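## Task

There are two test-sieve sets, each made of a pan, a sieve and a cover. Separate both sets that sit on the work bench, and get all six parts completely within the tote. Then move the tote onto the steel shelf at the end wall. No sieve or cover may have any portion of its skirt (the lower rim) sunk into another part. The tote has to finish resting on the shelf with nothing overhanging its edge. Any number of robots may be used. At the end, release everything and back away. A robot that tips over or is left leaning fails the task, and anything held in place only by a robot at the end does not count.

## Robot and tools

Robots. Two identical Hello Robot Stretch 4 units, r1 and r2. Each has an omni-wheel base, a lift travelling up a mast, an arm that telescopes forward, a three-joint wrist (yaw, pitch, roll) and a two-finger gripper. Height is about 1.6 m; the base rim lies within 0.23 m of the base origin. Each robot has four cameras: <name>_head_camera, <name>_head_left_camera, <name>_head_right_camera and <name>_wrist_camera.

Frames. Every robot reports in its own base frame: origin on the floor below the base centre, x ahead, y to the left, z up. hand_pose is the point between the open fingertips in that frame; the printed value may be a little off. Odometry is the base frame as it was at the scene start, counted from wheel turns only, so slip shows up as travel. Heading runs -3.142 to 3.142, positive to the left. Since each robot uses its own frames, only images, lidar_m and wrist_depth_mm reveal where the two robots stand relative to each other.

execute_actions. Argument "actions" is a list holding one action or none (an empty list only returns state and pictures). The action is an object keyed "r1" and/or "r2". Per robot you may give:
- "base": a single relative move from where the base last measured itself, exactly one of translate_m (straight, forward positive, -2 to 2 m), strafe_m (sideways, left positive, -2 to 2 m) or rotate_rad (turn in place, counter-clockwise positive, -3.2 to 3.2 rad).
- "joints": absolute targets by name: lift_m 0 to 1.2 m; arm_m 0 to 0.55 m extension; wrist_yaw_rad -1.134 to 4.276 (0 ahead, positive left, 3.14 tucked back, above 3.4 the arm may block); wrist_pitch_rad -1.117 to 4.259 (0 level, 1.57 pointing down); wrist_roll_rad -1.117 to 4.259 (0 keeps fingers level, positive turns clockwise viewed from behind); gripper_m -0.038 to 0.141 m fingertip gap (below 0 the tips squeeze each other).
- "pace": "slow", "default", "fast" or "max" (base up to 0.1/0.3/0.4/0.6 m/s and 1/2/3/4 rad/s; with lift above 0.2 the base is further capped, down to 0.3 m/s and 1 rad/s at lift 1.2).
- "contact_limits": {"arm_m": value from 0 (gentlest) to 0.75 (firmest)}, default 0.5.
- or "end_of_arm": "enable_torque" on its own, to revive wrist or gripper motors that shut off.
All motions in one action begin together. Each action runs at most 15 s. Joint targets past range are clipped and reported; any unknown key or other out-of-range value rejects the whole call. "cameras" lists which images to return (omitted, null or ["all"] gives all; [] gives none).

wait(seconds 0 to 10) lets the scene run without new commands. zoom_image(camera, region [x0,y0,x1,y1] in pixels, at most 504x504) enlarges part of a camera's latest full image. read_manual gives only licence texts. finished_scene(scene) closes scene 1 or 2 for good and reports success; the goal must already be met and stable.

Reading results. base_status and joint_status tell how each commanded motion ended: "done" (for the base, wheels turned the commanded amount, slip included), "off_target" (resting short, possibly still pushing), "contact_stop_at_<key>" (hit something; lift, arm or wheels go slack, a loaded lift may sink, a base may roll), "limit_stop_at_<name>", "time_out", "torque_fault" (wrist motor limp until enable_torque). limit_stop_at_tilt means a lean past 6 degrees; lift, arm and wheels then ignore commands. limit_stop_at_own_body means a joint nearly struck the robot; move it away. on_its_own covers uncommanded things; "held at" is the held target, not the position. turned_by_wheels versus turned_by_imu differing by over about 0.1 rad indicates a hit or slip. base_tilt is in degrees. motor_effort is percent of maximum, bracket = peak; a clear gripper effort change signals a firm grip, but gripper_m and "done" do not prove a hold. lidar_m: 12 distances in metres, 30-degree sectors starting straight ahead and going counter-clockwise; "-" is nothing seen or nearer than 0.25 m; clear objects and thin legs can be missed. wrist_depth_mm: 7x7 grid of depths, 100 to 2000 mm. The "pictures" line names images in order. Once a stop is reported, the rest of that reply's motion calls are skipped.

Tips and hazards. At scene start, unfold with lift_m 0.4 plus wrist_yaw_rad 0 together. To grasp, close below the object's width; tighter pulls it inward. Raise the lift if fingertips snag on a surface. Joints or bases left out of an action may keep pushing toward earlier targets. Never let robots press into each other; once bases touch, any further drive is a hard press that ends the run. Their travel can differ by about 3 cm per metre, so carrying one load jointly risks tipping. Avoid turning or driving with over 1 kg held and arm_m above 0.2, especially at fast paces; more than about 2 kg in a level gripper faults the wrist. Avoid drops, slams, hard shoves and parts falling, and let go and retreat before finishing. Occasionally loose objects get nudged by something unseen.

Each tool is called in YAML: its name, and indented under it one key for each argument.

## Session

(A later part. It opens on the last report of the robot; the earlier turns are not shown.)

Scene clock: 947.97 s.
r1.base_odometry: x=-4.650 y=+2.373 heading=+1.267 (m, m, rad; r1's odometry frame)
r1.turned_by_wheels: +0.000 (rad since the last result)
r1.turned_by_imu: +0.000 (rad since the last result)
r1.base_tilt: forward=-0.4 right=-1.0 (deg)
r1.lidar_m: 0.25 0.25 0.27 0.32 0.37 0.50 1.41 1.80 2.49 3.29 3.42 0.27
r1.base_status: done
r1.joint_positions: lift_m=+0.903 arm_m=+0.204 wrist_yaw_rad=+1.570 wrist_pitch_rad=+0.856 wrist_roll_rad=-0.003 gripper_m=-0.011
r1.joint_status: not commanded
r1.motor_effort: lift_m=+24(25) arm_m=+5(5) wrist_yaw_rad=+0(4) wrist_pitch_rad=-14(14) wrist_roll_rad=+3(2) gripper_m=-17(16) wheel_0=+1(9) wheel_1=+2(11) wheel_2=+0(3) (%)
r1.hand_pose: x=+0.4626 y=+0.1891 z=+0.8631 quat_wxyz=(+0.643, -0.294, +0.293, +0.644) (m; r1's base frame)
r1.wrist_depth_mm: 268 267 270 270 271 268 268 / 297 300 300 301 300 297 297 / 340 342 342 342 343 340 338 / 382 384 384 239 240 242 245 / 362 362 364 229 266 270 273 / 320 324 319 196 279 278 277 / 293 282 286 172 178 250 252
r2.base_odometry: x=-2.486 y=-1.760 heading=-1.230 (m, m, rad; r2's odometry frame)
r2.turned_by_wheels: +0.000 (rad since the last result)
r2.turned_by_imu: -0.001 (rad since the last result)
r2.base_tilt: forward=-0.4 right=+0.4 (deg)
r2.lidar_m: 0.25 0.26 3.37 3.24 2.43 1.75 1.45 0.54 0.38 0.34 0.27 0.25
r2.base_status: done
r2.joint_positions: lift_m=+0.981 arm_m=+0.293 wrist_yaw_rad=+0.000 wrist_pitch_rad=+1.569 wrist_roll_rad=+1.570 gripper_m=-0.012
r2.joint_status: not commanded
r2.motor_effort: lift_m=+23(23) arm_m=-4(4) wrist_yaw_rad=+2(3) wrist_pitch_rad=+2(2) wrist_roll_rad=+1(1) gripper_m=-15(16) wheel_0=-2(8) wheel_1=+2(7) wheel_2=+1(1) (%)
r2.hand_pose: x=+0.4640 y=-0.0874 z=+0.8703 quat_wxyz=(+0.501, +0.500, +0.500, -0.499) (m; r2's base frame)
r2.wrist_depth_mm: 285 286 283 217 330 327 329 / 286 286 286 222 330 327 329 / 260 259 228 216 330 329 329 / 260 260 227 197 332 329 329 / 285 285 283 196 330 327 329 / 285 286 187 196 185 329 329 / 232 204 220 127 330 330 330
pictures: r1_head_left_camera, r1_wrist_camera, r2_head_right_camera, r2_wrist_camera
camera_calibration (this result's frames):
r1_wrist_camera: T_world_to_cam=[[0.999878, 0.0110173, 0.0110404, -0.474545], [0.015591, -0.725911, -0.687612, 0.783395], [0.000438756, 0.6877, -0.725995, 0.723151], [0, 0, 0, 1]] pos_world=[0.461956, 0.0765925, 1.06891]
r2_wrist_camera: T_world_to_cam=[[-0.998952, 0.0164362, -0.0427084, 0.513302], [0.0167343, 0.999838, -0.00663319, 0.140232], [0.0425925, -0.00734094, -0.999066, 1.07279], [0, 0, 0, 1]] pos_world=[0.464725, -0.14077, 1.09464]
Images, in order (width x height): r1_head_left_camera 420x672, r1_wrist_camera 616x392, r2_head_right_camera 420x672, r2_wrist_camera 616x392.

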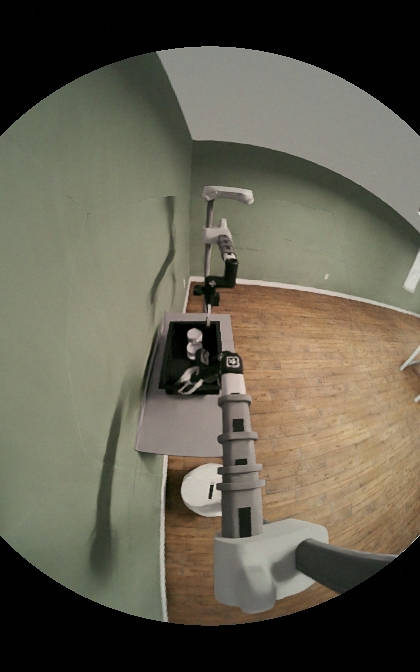

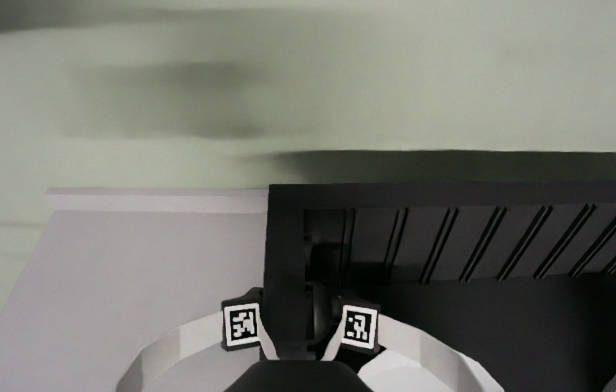

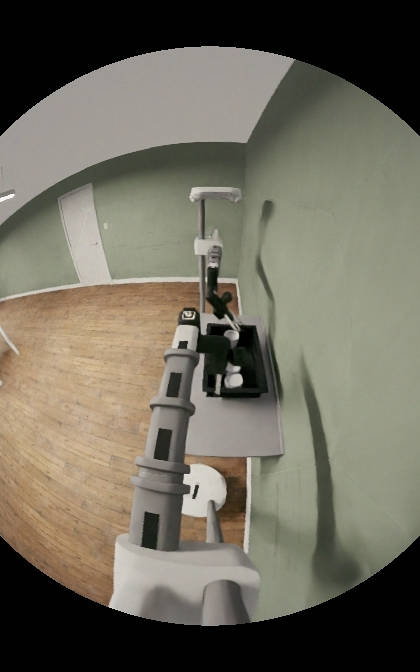

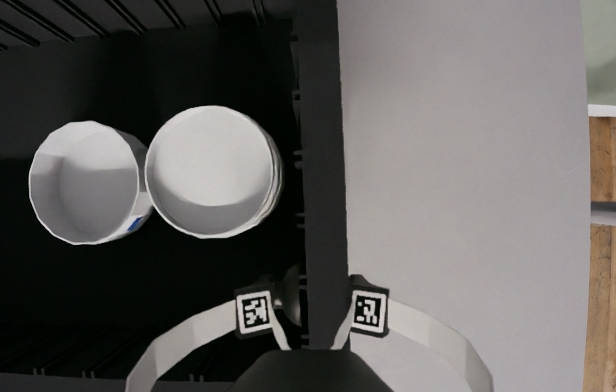

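execute_actions:
  actions:
    - {"r1": {"joints": {"lift_m": 0.862}, "pace": "slow"}, "r2": {"joints": {"lift_m": 0.937}, "pace": "slow"}}
  cameras: []

execute_actions:
  actions:
    - {"r1": {"joints": {"gripper_m": 0.05, "arm_m": 0.199}}, "r2": {"joints": {"gripper_m": 0.05, "arm_m": 0.289}}}
  cameras: ["r1_wrist_camera", "r2_wrist_camera"]

Scene clock: 955.93 s.
r1.base_odometry: x=-4.650 y=+2.373 heading=+1.267 (m, m, rad; r1's odometry frame)
r1.turned_by_wheels: +0.000 (rad since the last result)
r1.turned_by_imu: -0.001 (rad since the last result)
r1.base_tilt: forward=-0.4 right=-1.0 (deg)
r1.lidar_m: 0.25 0.25 0.27 0.34 0.36 0.49 1.40 1.81 2.50 3.29 3.45 0.25
r1.base_status: not commanded
r1.joint_positions: lift_m=+0.862 arm_m=+0.204 wrist_yaw_rad=+1.570 wrist_pitch_rad=+0.856 wrist_roll_rad=-0.003 gripper_m=-0.011
r1.joint_status: all done
r1.motor_effort: lift_m=+20(23) arm_m=+5(5) wrist_yaw_rad=-1(1) wrist_pitch_rad=-13(14) wrist_roll_rad=+1(2) gripper_m=-16(16) wheel_0=+1(1) wheel_1=+2(2) wheel_2=+0(0) (%)
r1.hand_pose: x=+0.4626 y=+0.1891 z=+0.8225 quat_wxyz=(+0.643, -0.294, +0.293, +0.644) (m; r1's base frame)
r1.wrist_depth_mm: 268 268 270 270 271 267 268 / 296 298 300 301 300 298 297 / 340 342 342 342 342 342 340 / 355 355 357 239 240 243 245 / 312 314 315 229 265 270 274 / 277 279 274 196 281 279 277 / 253 247 248 172 179 250 254
r2.base_odometry: x=-2.486 y=-1.760 heading=-1.230 (m, m, rad; r2's odometry frame)
r2.turned_by_wheels: +0.000 (rad since the last result)
r2.turned_by_imu: -0.001 (rad since the last result)
r2.base_tilt: forward=-0.4 right=+0.3 (deg)
r2.lidar_m: 0.25 0.25 3.36 3.25 2.40 1.75 1.46 0.51 0.35 0.35 0.29 0.25
r2.base_status: not commanded
r2.joint_positions: lift_m=+0.937 arm_m=+0.293 wrist_yaw_rad=+0.000 wrist_pitch_rad=+1.569 wrist_roll_rad=+1.570 gripper_m=-0.012
r2.joint_status: all done
r2.motor_effort: lift_m=+16(22) arm_m=-4(4) wrist_yaw_rad=+2(1) wrist_pitch_rad=+2(2) wrist_roll_rad=+1(0) gripper_m=-18(18) wheel_0=-2(2) wheel_1=+2(1) wheel_2=+1(0) (%)
r2.hand_pose: x=+0.4640 y=-0.0874 z=+0.8269 quat_wxyz=(+0.501, +0.500, +0.500, -0.499) (m; r2's base frame)
r2.wrist_depth_mm: 283 282 282 216 286 286 285 / 283 283 283 224 286 285 285 / 260 259 227 216 286 285 285 / 259 260 227 216 286 285 285 / 285 285 283 196 287 286 283 / 285 283 187 196 185 287 286 / 231 204 220 127 287 287 286
pictures: none
No camera images: the call's "cameras" was empty. Leave "cameras" out to get every camera's image.

Scene clock: 957.33 s.
r1.base_odometry: x=-4.650 y=+2.373 heading=+1.267 (m, m, rad; r1's odometry frame)
r1.turned_by_wheels: +0.000 (rad since the last result)
r1.turned_by_imu: +0.000 (rad since the last result)
r1.base_tilt: forward=-0.4 right=-1.0 (deg)
r1.lidar_m: 0.25 0.25 0.29 0.33 0.35 0.51 1.39 1.80 2.49 3.30 3.43 0.25
r1.base_status: not commanded
r1.joint_positions: lift_m=+0.862 arm_m=+0.200 wrist_yaw_rad=+1.570 wrist_pitch_rad=+0.852 wrist_roll_rad=-0.002 gripper_m=+0.050
r1.joint_status: all done
r1.motor_effort: lift_m=+21(20) arm_m=-6(7) wrist_yaw_rad=+1(6) wrist_pitch_rad=-3(13) wrist_roll_rad=+1(1) gripper_m=-5(18) wheel_0=+1(1) wheel_1=+2(2) wheel_2=+0(0) (%)
r1.hand_pose: x=+0.4585 y=+0.1899 z=+0.8231 quat_wxyz=(+0.644, -0.293, +0.292, +0.644) (m; r1's base frame)
r1.wrist_depth_mm: 267 267 268 270 268 268 268 / 296 298 300 301 300 298 297 / 338 338 340 340 340 338 338 / 353 355 353 242 243 245 246 / 315 315 319 250 270 272 276 / 279 281 211 199 213 282 282 / 255 251 255 149 200 253 257
r2.base_odometry: x=-2.486 y=-1.760 heading=-1.230 (m, m, rad; r2's odometry frame)
r2.turned_by_wheels: +0.000 (rad since the last result)
r2.turned_by_imu: +0.000 (rad since the last result)
r2.base_tilt: forward=-0.4 right=+0.3 (deg)
r2.lidar_m: 0.25 0.25 3.36 3.23 2.42 1.76 1.45 0.52 0.38 0.34 0.28 0.25
r2.base_status: not commanded
r2.joint_positions: lift_m=+0.937 arm_m=+0.290 wrist_yaw_rad=+0.001 wrist_pitch_rad=+1.570 wrist_roll_rad=+1.570 gripper_m=+0.050
r2.joint_status: all done
r2.motor_effort: lift_m=+15(15) arm_m=-5(7) wrist_yaw_rad=+0(2) wrist_pitch_rad=-1(12) wrist_roll_rad=+0(0) gripper_m=-6(13) wheel_0=-2(2) wheel_1=+1(2) wheel_2=+1(1) (%)
r2.hand_pose: x=+0.4611 y=-0.0874 z=+0.8269 quat_wxyz=(+0.501, +0.500, +0.500, -0.499) (m; r2's base frame)
r2.wrist_depth_mm: 285 289 286 199 286 286 286 / 285 286 286 202 289 287 285 / 263 263 229 229 286 286 286 / 263 264 229 238 289 287 286 / 287 287 287 285 287 286 286 / 289 286 194 200 190 289 286 / 227 214 219 125 289 287 286
pictures: r1_wrist_camera, r2_wrist_camera
camera_calibration (this result's frames):
r1_wrist_camera: T_world_to_cam=[[0.999891, 0.0100567, 0.0108424, -0.469706], [0.0147607, -0.723485, -0.690183, 0.758527], [0.00090341, 0.690267, -0.723554, 0.690933], [0, 0, 0, 1]] pos_world=[0.457834, 0.0765783, 1.02854]
r2_wrist_camera: T_world_to_cam=[[-0.998977, 0.0156851, -0.0424207, 0.508266], [0.0159807, 0.99985, -0.0066379, 0.140344], [0.0423103, -0.00730902, -0.999078, 1.02969], [0, 0, 0, 1]] pos_world=[0.461937, -0.140769, 1.05123]
Images, in order (width x height): r1_wrist_camera 616x392, r2_wrist_camera 616x392.

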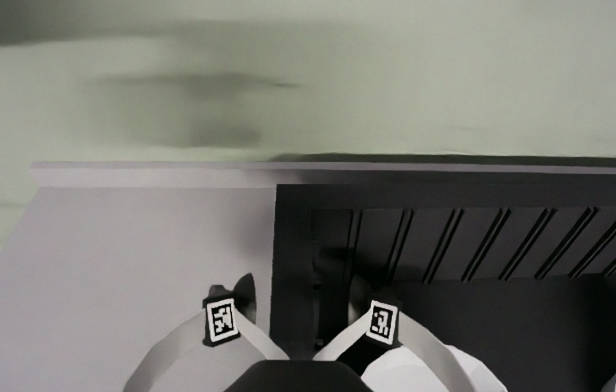

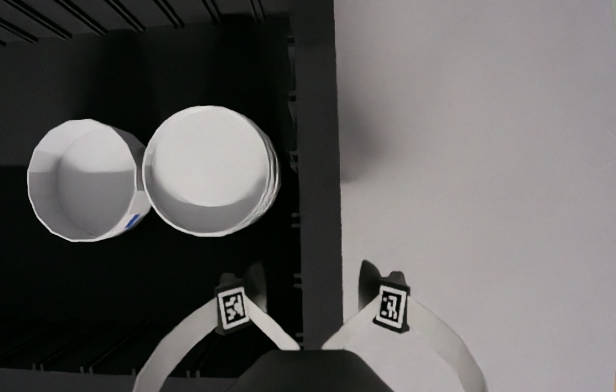

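execute_actions:
  actions:
    - {"r1": {"joints": {"lift_m": 0.95}, "pace": "fast"}, "r2": {"joints": {"lift_m": 1.02}, "pace": "fast"}}
  cameras: []

execute_actions:
  actions:
    - {"r1": {"base": {"translate_m": -0.3}, "joints": {"arm_m": 0.0}, "pace": "fast"}, "r2": {"base": {"translate_m": -0.3}, "joints": {"arm_m": 0.0}, "pace": "fast"}}
  cameras: ["r1_head_camera", "r2_head_camera", "r1_head_left_camera", "r2_head_right_camera"]

Scene clock: 964.90 s.
r1.base_odometry: x=-4.650 y=+2.373 heading=+1.267 (m, m, rad; r1's odometry frame)
r1.turned_by_wheels: +0.000 (rad since the last result)
r1.turned_by_imu: -0.001 (rad since the last result)
r1.base_tilt: forward=-0.4 right=-1.0 (deg)
r1.lidar_m: 0.25 0.25 0.27 0.34 0.37 0.49 1.40 1.82 2.48 3.28 3.45 0.26
r1.base_status: not commanded
r1.joint_positions: lift_m=+0.950 arm_m=+0.200 wrist_yaw_rad=+1.570 wrist_pitch_rad=+0.852 wrist_roll_rad=-0.002 gripper_m=+0.050
r1.joint_status: all done
r1.motor_effort: lift_m=+23(23) arm_m=-5(5) wrist_yaw_rad=+2(1) wrist_pitch_rad=-3(4) wrist_roll_rad=+0(0) gripper_m=-4(3) wheel_0=+1(1) wheel_1=+2(2) wheel_2=+0(0) (%)
r1.hand_pose: x=+0.4585 y=+0.1899 z=+0.9109 quat_wxyz=(+0.644, -0.293, +0.292, +0.644) (m; r1's base frame)
r1.wrist_depth_mm: 267 266 268 270 268 268 268 / 294 298 300 300 298 298 296 / 338 340 340 342 340 338 338 / 392 392 392 394 392 394 392 / 449 415 413 413 418 418 415 / 379 373 211 303 212 336 340 / 340 332 340 148 334 338 343
r2.base_odometry: x=-2.486 y=-1.760 heading=-1.230 (m, m, rad; r2's odometry frame)
r2.turned_by_wheels: +0.000 (rad since the last result)
r2.turned_by_imu: -0.001 (rad since the last result)
r2.base_tilt: forward=-0.5 right=+0.3 (deg)
r2.lidar_m: 0.25 0.26 3.38 3.24 2.40 1.79 1.47 0.55 0.37 0.35 0.28 0.25
r2.base_status: not commanded
r2.joint_positions: lift_m=+1.020 arm_m=+0.290 wrist_yaw_rad=+0.000 wrist_pitch_rad=+1.570 wrist_roll_rad=+1.570 gripper_m=+0.050
r2.joint_status: all done
r2.motor_effort: lift_m=+21(20) arm_m=-4(5) wrist_yaw_rad=+0(0) wrist_pitch_rad=+0(1) wrist_roll_rad=+1(1) gripper_m=-5(5) wheel_0=-2(2) wheel_1=+1(1) wheel_2=+1(1) (%)
r2.hand_pose: x=+0.4610 y=-0.0874 z=+0.9094 quat_wxyz=(+0.501, +0.500, +0.500, -0.499) (m; r2's base frame)
r2.wrist_depth_mm: 293 294 309 304 368 368 366 / 370 373 370 368 368 370 368 / 368 370 336 366 368 368 368 / 370 345 310 368 368 368 368 / 370 370 370 366 368 370 368 / 325 330 195 283 190 370 368 / 373 327 283 125 370 370 750
pictures: none
No camera images: the call's "cameras" was empty. Leave "cameras" out to get every camera's image.

Scene clock: 967.20 s.
r1.base_odometry: x=-4.740 y=+2.086 heading=+1.266 (m, m, rad; r1's odometry frame)
r1.turned_by_wheels: +0.000 (rad since the last result)
r1.turned_by_imu: -0.002 (rad since the last result)
r1.base_tilt: forward=-0.4 right=-1.0 (deg)
r1.lidar_m: 0.47 0.49 0.35 0.33 0.35 0.51 1.41 1.50 2.06 3.34 3.42 3.46
r1.base_status: done
r1.joint_positions: lift_m=+0.950 arm_m=+0.002 wrist_yaw_rad=+1.570 wrist_pitch_rad=+0.852 wrist_roll_rad=-0.002 gripper_m=+0.050
r1.joint_status: all done
r1.motor_effort: lift_m=+22(23) arm_m=-5(2) wrist_yaw_rad=+0(1) wrist_pitch_rad=-3(3) wrist_roll_rad=+1(1) gripper_m=-6(4) wheel_0=-2(7) wheel_1=-3(5) wheel_2=+0(10) (%)
r1.hand_pose: x=+0.2600 y=+0.1899 z=+0.9110 quat_wxyz=(+0.644, -0.293, +0.292, +0.644) (m; r1's base frame)
r1.wrist_depth_mm: 271 270 272 274 272 271 272 / 298 301 303 301 301 303 300 / 340 343 343 343 343 343 340 / 397 394 397 397 397 397 397 / 473 469 469 469 466 445 421 / 585 580 210 574 212 554 379 / 741 683 707 148 707 676 355
r2.base_odometry: x=-2.586 y=-1.477 heading=-1.230 (m, m, rad; r2's odometry frame)
r2.turned_by_wheels: +0.000 (rad since the last result)
r2.turned_by_imu: -0.001 (rad since the last result)
r2.base_tilt: forward=-0.4 right=+0.3 (deg)
r2.lidar_m: 0.48 3.46 3.37 3.29 1.99 1.46 1.37 0.52 0.39 0.34 0.36 0.49
r2.base_status: done
r2.joint_positions: lift_m=+1.020 arm_m=+0.001 wrist_yaw_rad=+0.000 wrist_pitch_rad=+1.570 wrist_roll_rad=+1.570 gripper_m=+0.050
r2.joint_status: all done
r2.motor_effort: lift_m=+21(21) arm_m=-4(6) wrist_yaw_rad=+2(0) wrist_pitch_rad=-2(2) wrist_roll_rad=+0(1) gripper_m=-6(7) wheel_0=+1(5) wheel_1=+0(3) wheel_2=+0(11) (%)
r2.hand_pose: x=+0.1718 y=-0.0874 z=+0.9095 quat_wxyz=(+0.500, +0.500, +0.500, -0.500) (m; r2's base frame)
r2.wrist_depth_mm: 530 535 549 559 559 549 559 / 741 798 809 842 831 820 798 / 1138 1160 1138 1138 1118 1118 1118 / 1138 1138 1118 1118 904 1118 1118 / 1118 1138 1138 931 917 1138 1118 / 1118 1160 194 1098 190 1118 1138 / 1160 1138 1160 125 1138 1138 1138
pictures: r1_head_camera, r1_head_left_camera, r2_head_camera, r2_head_right_camera
Images, in order (width x height): r1_head_camera 420x560, r1_head_left_camera 420x672, r2_head_camera 420x560, r2_head_right_camera 420x672.

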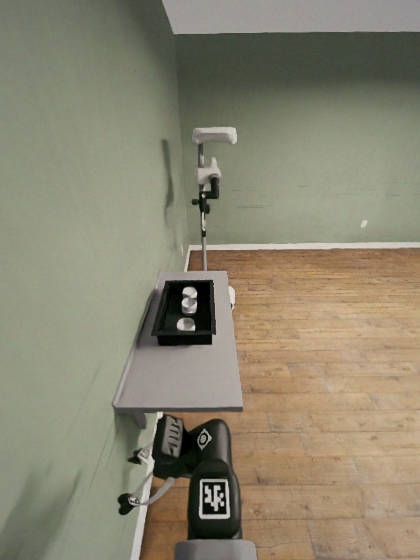

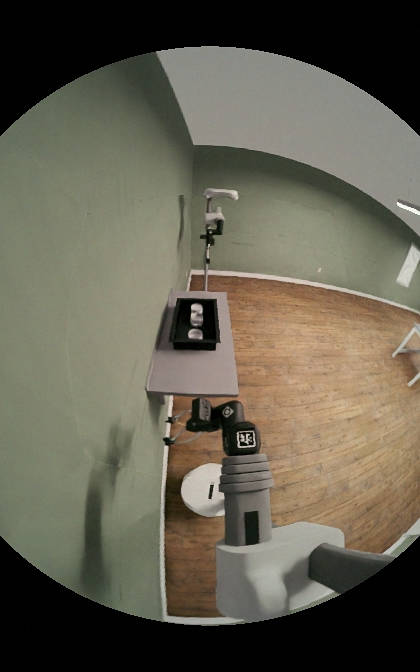

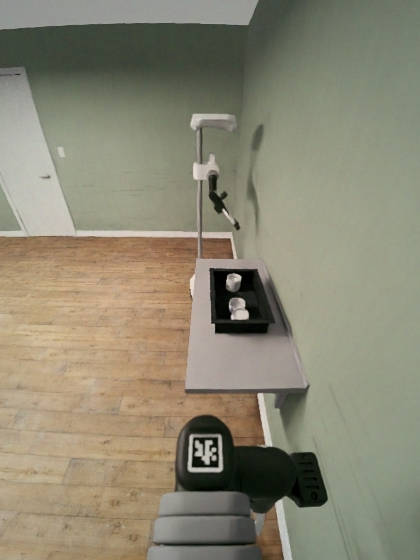

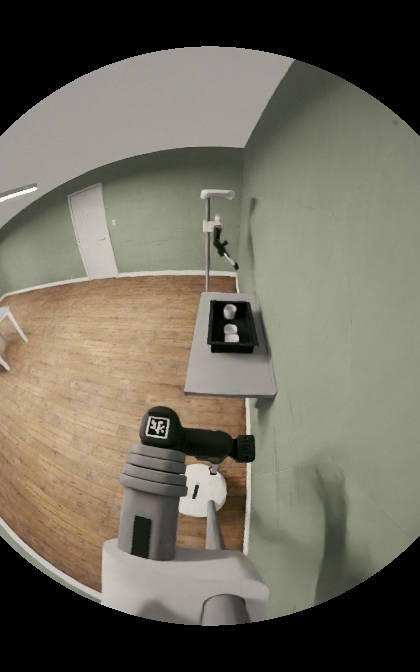

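zoom_image:
  camera: "r2_head_camera"
  region: [185, 255, 295, 345]

zoom_image:
  camera: "r1_head_camera"
  region: [135, 265, 245, 355]

Region (185, 255, 295, 345) of r2_head_camera's 420x560 image, scaled by 4.582, with more detail than that image has; it fills the top 412 rows of this view, and the rest is white.

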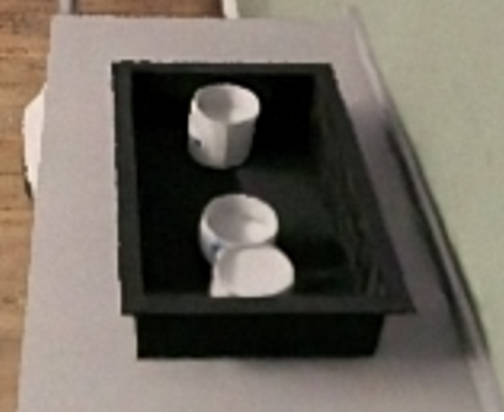

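Region (135, 265, 245, 355) of r1_head_camera's 420x560 image, scaled by 4.582, with more detail than that image has; it fills the top 412 rows of this view, and the rest is white.

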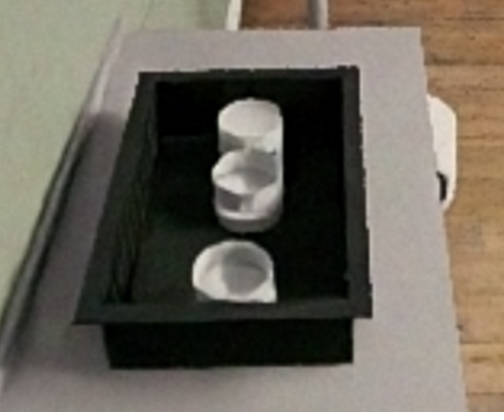

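All six parts are sitting flat in the tote, the tote is fully on the shelf, and both robots are clear.

finished_scene:
  scene: 2

The scene is finished: the task was done.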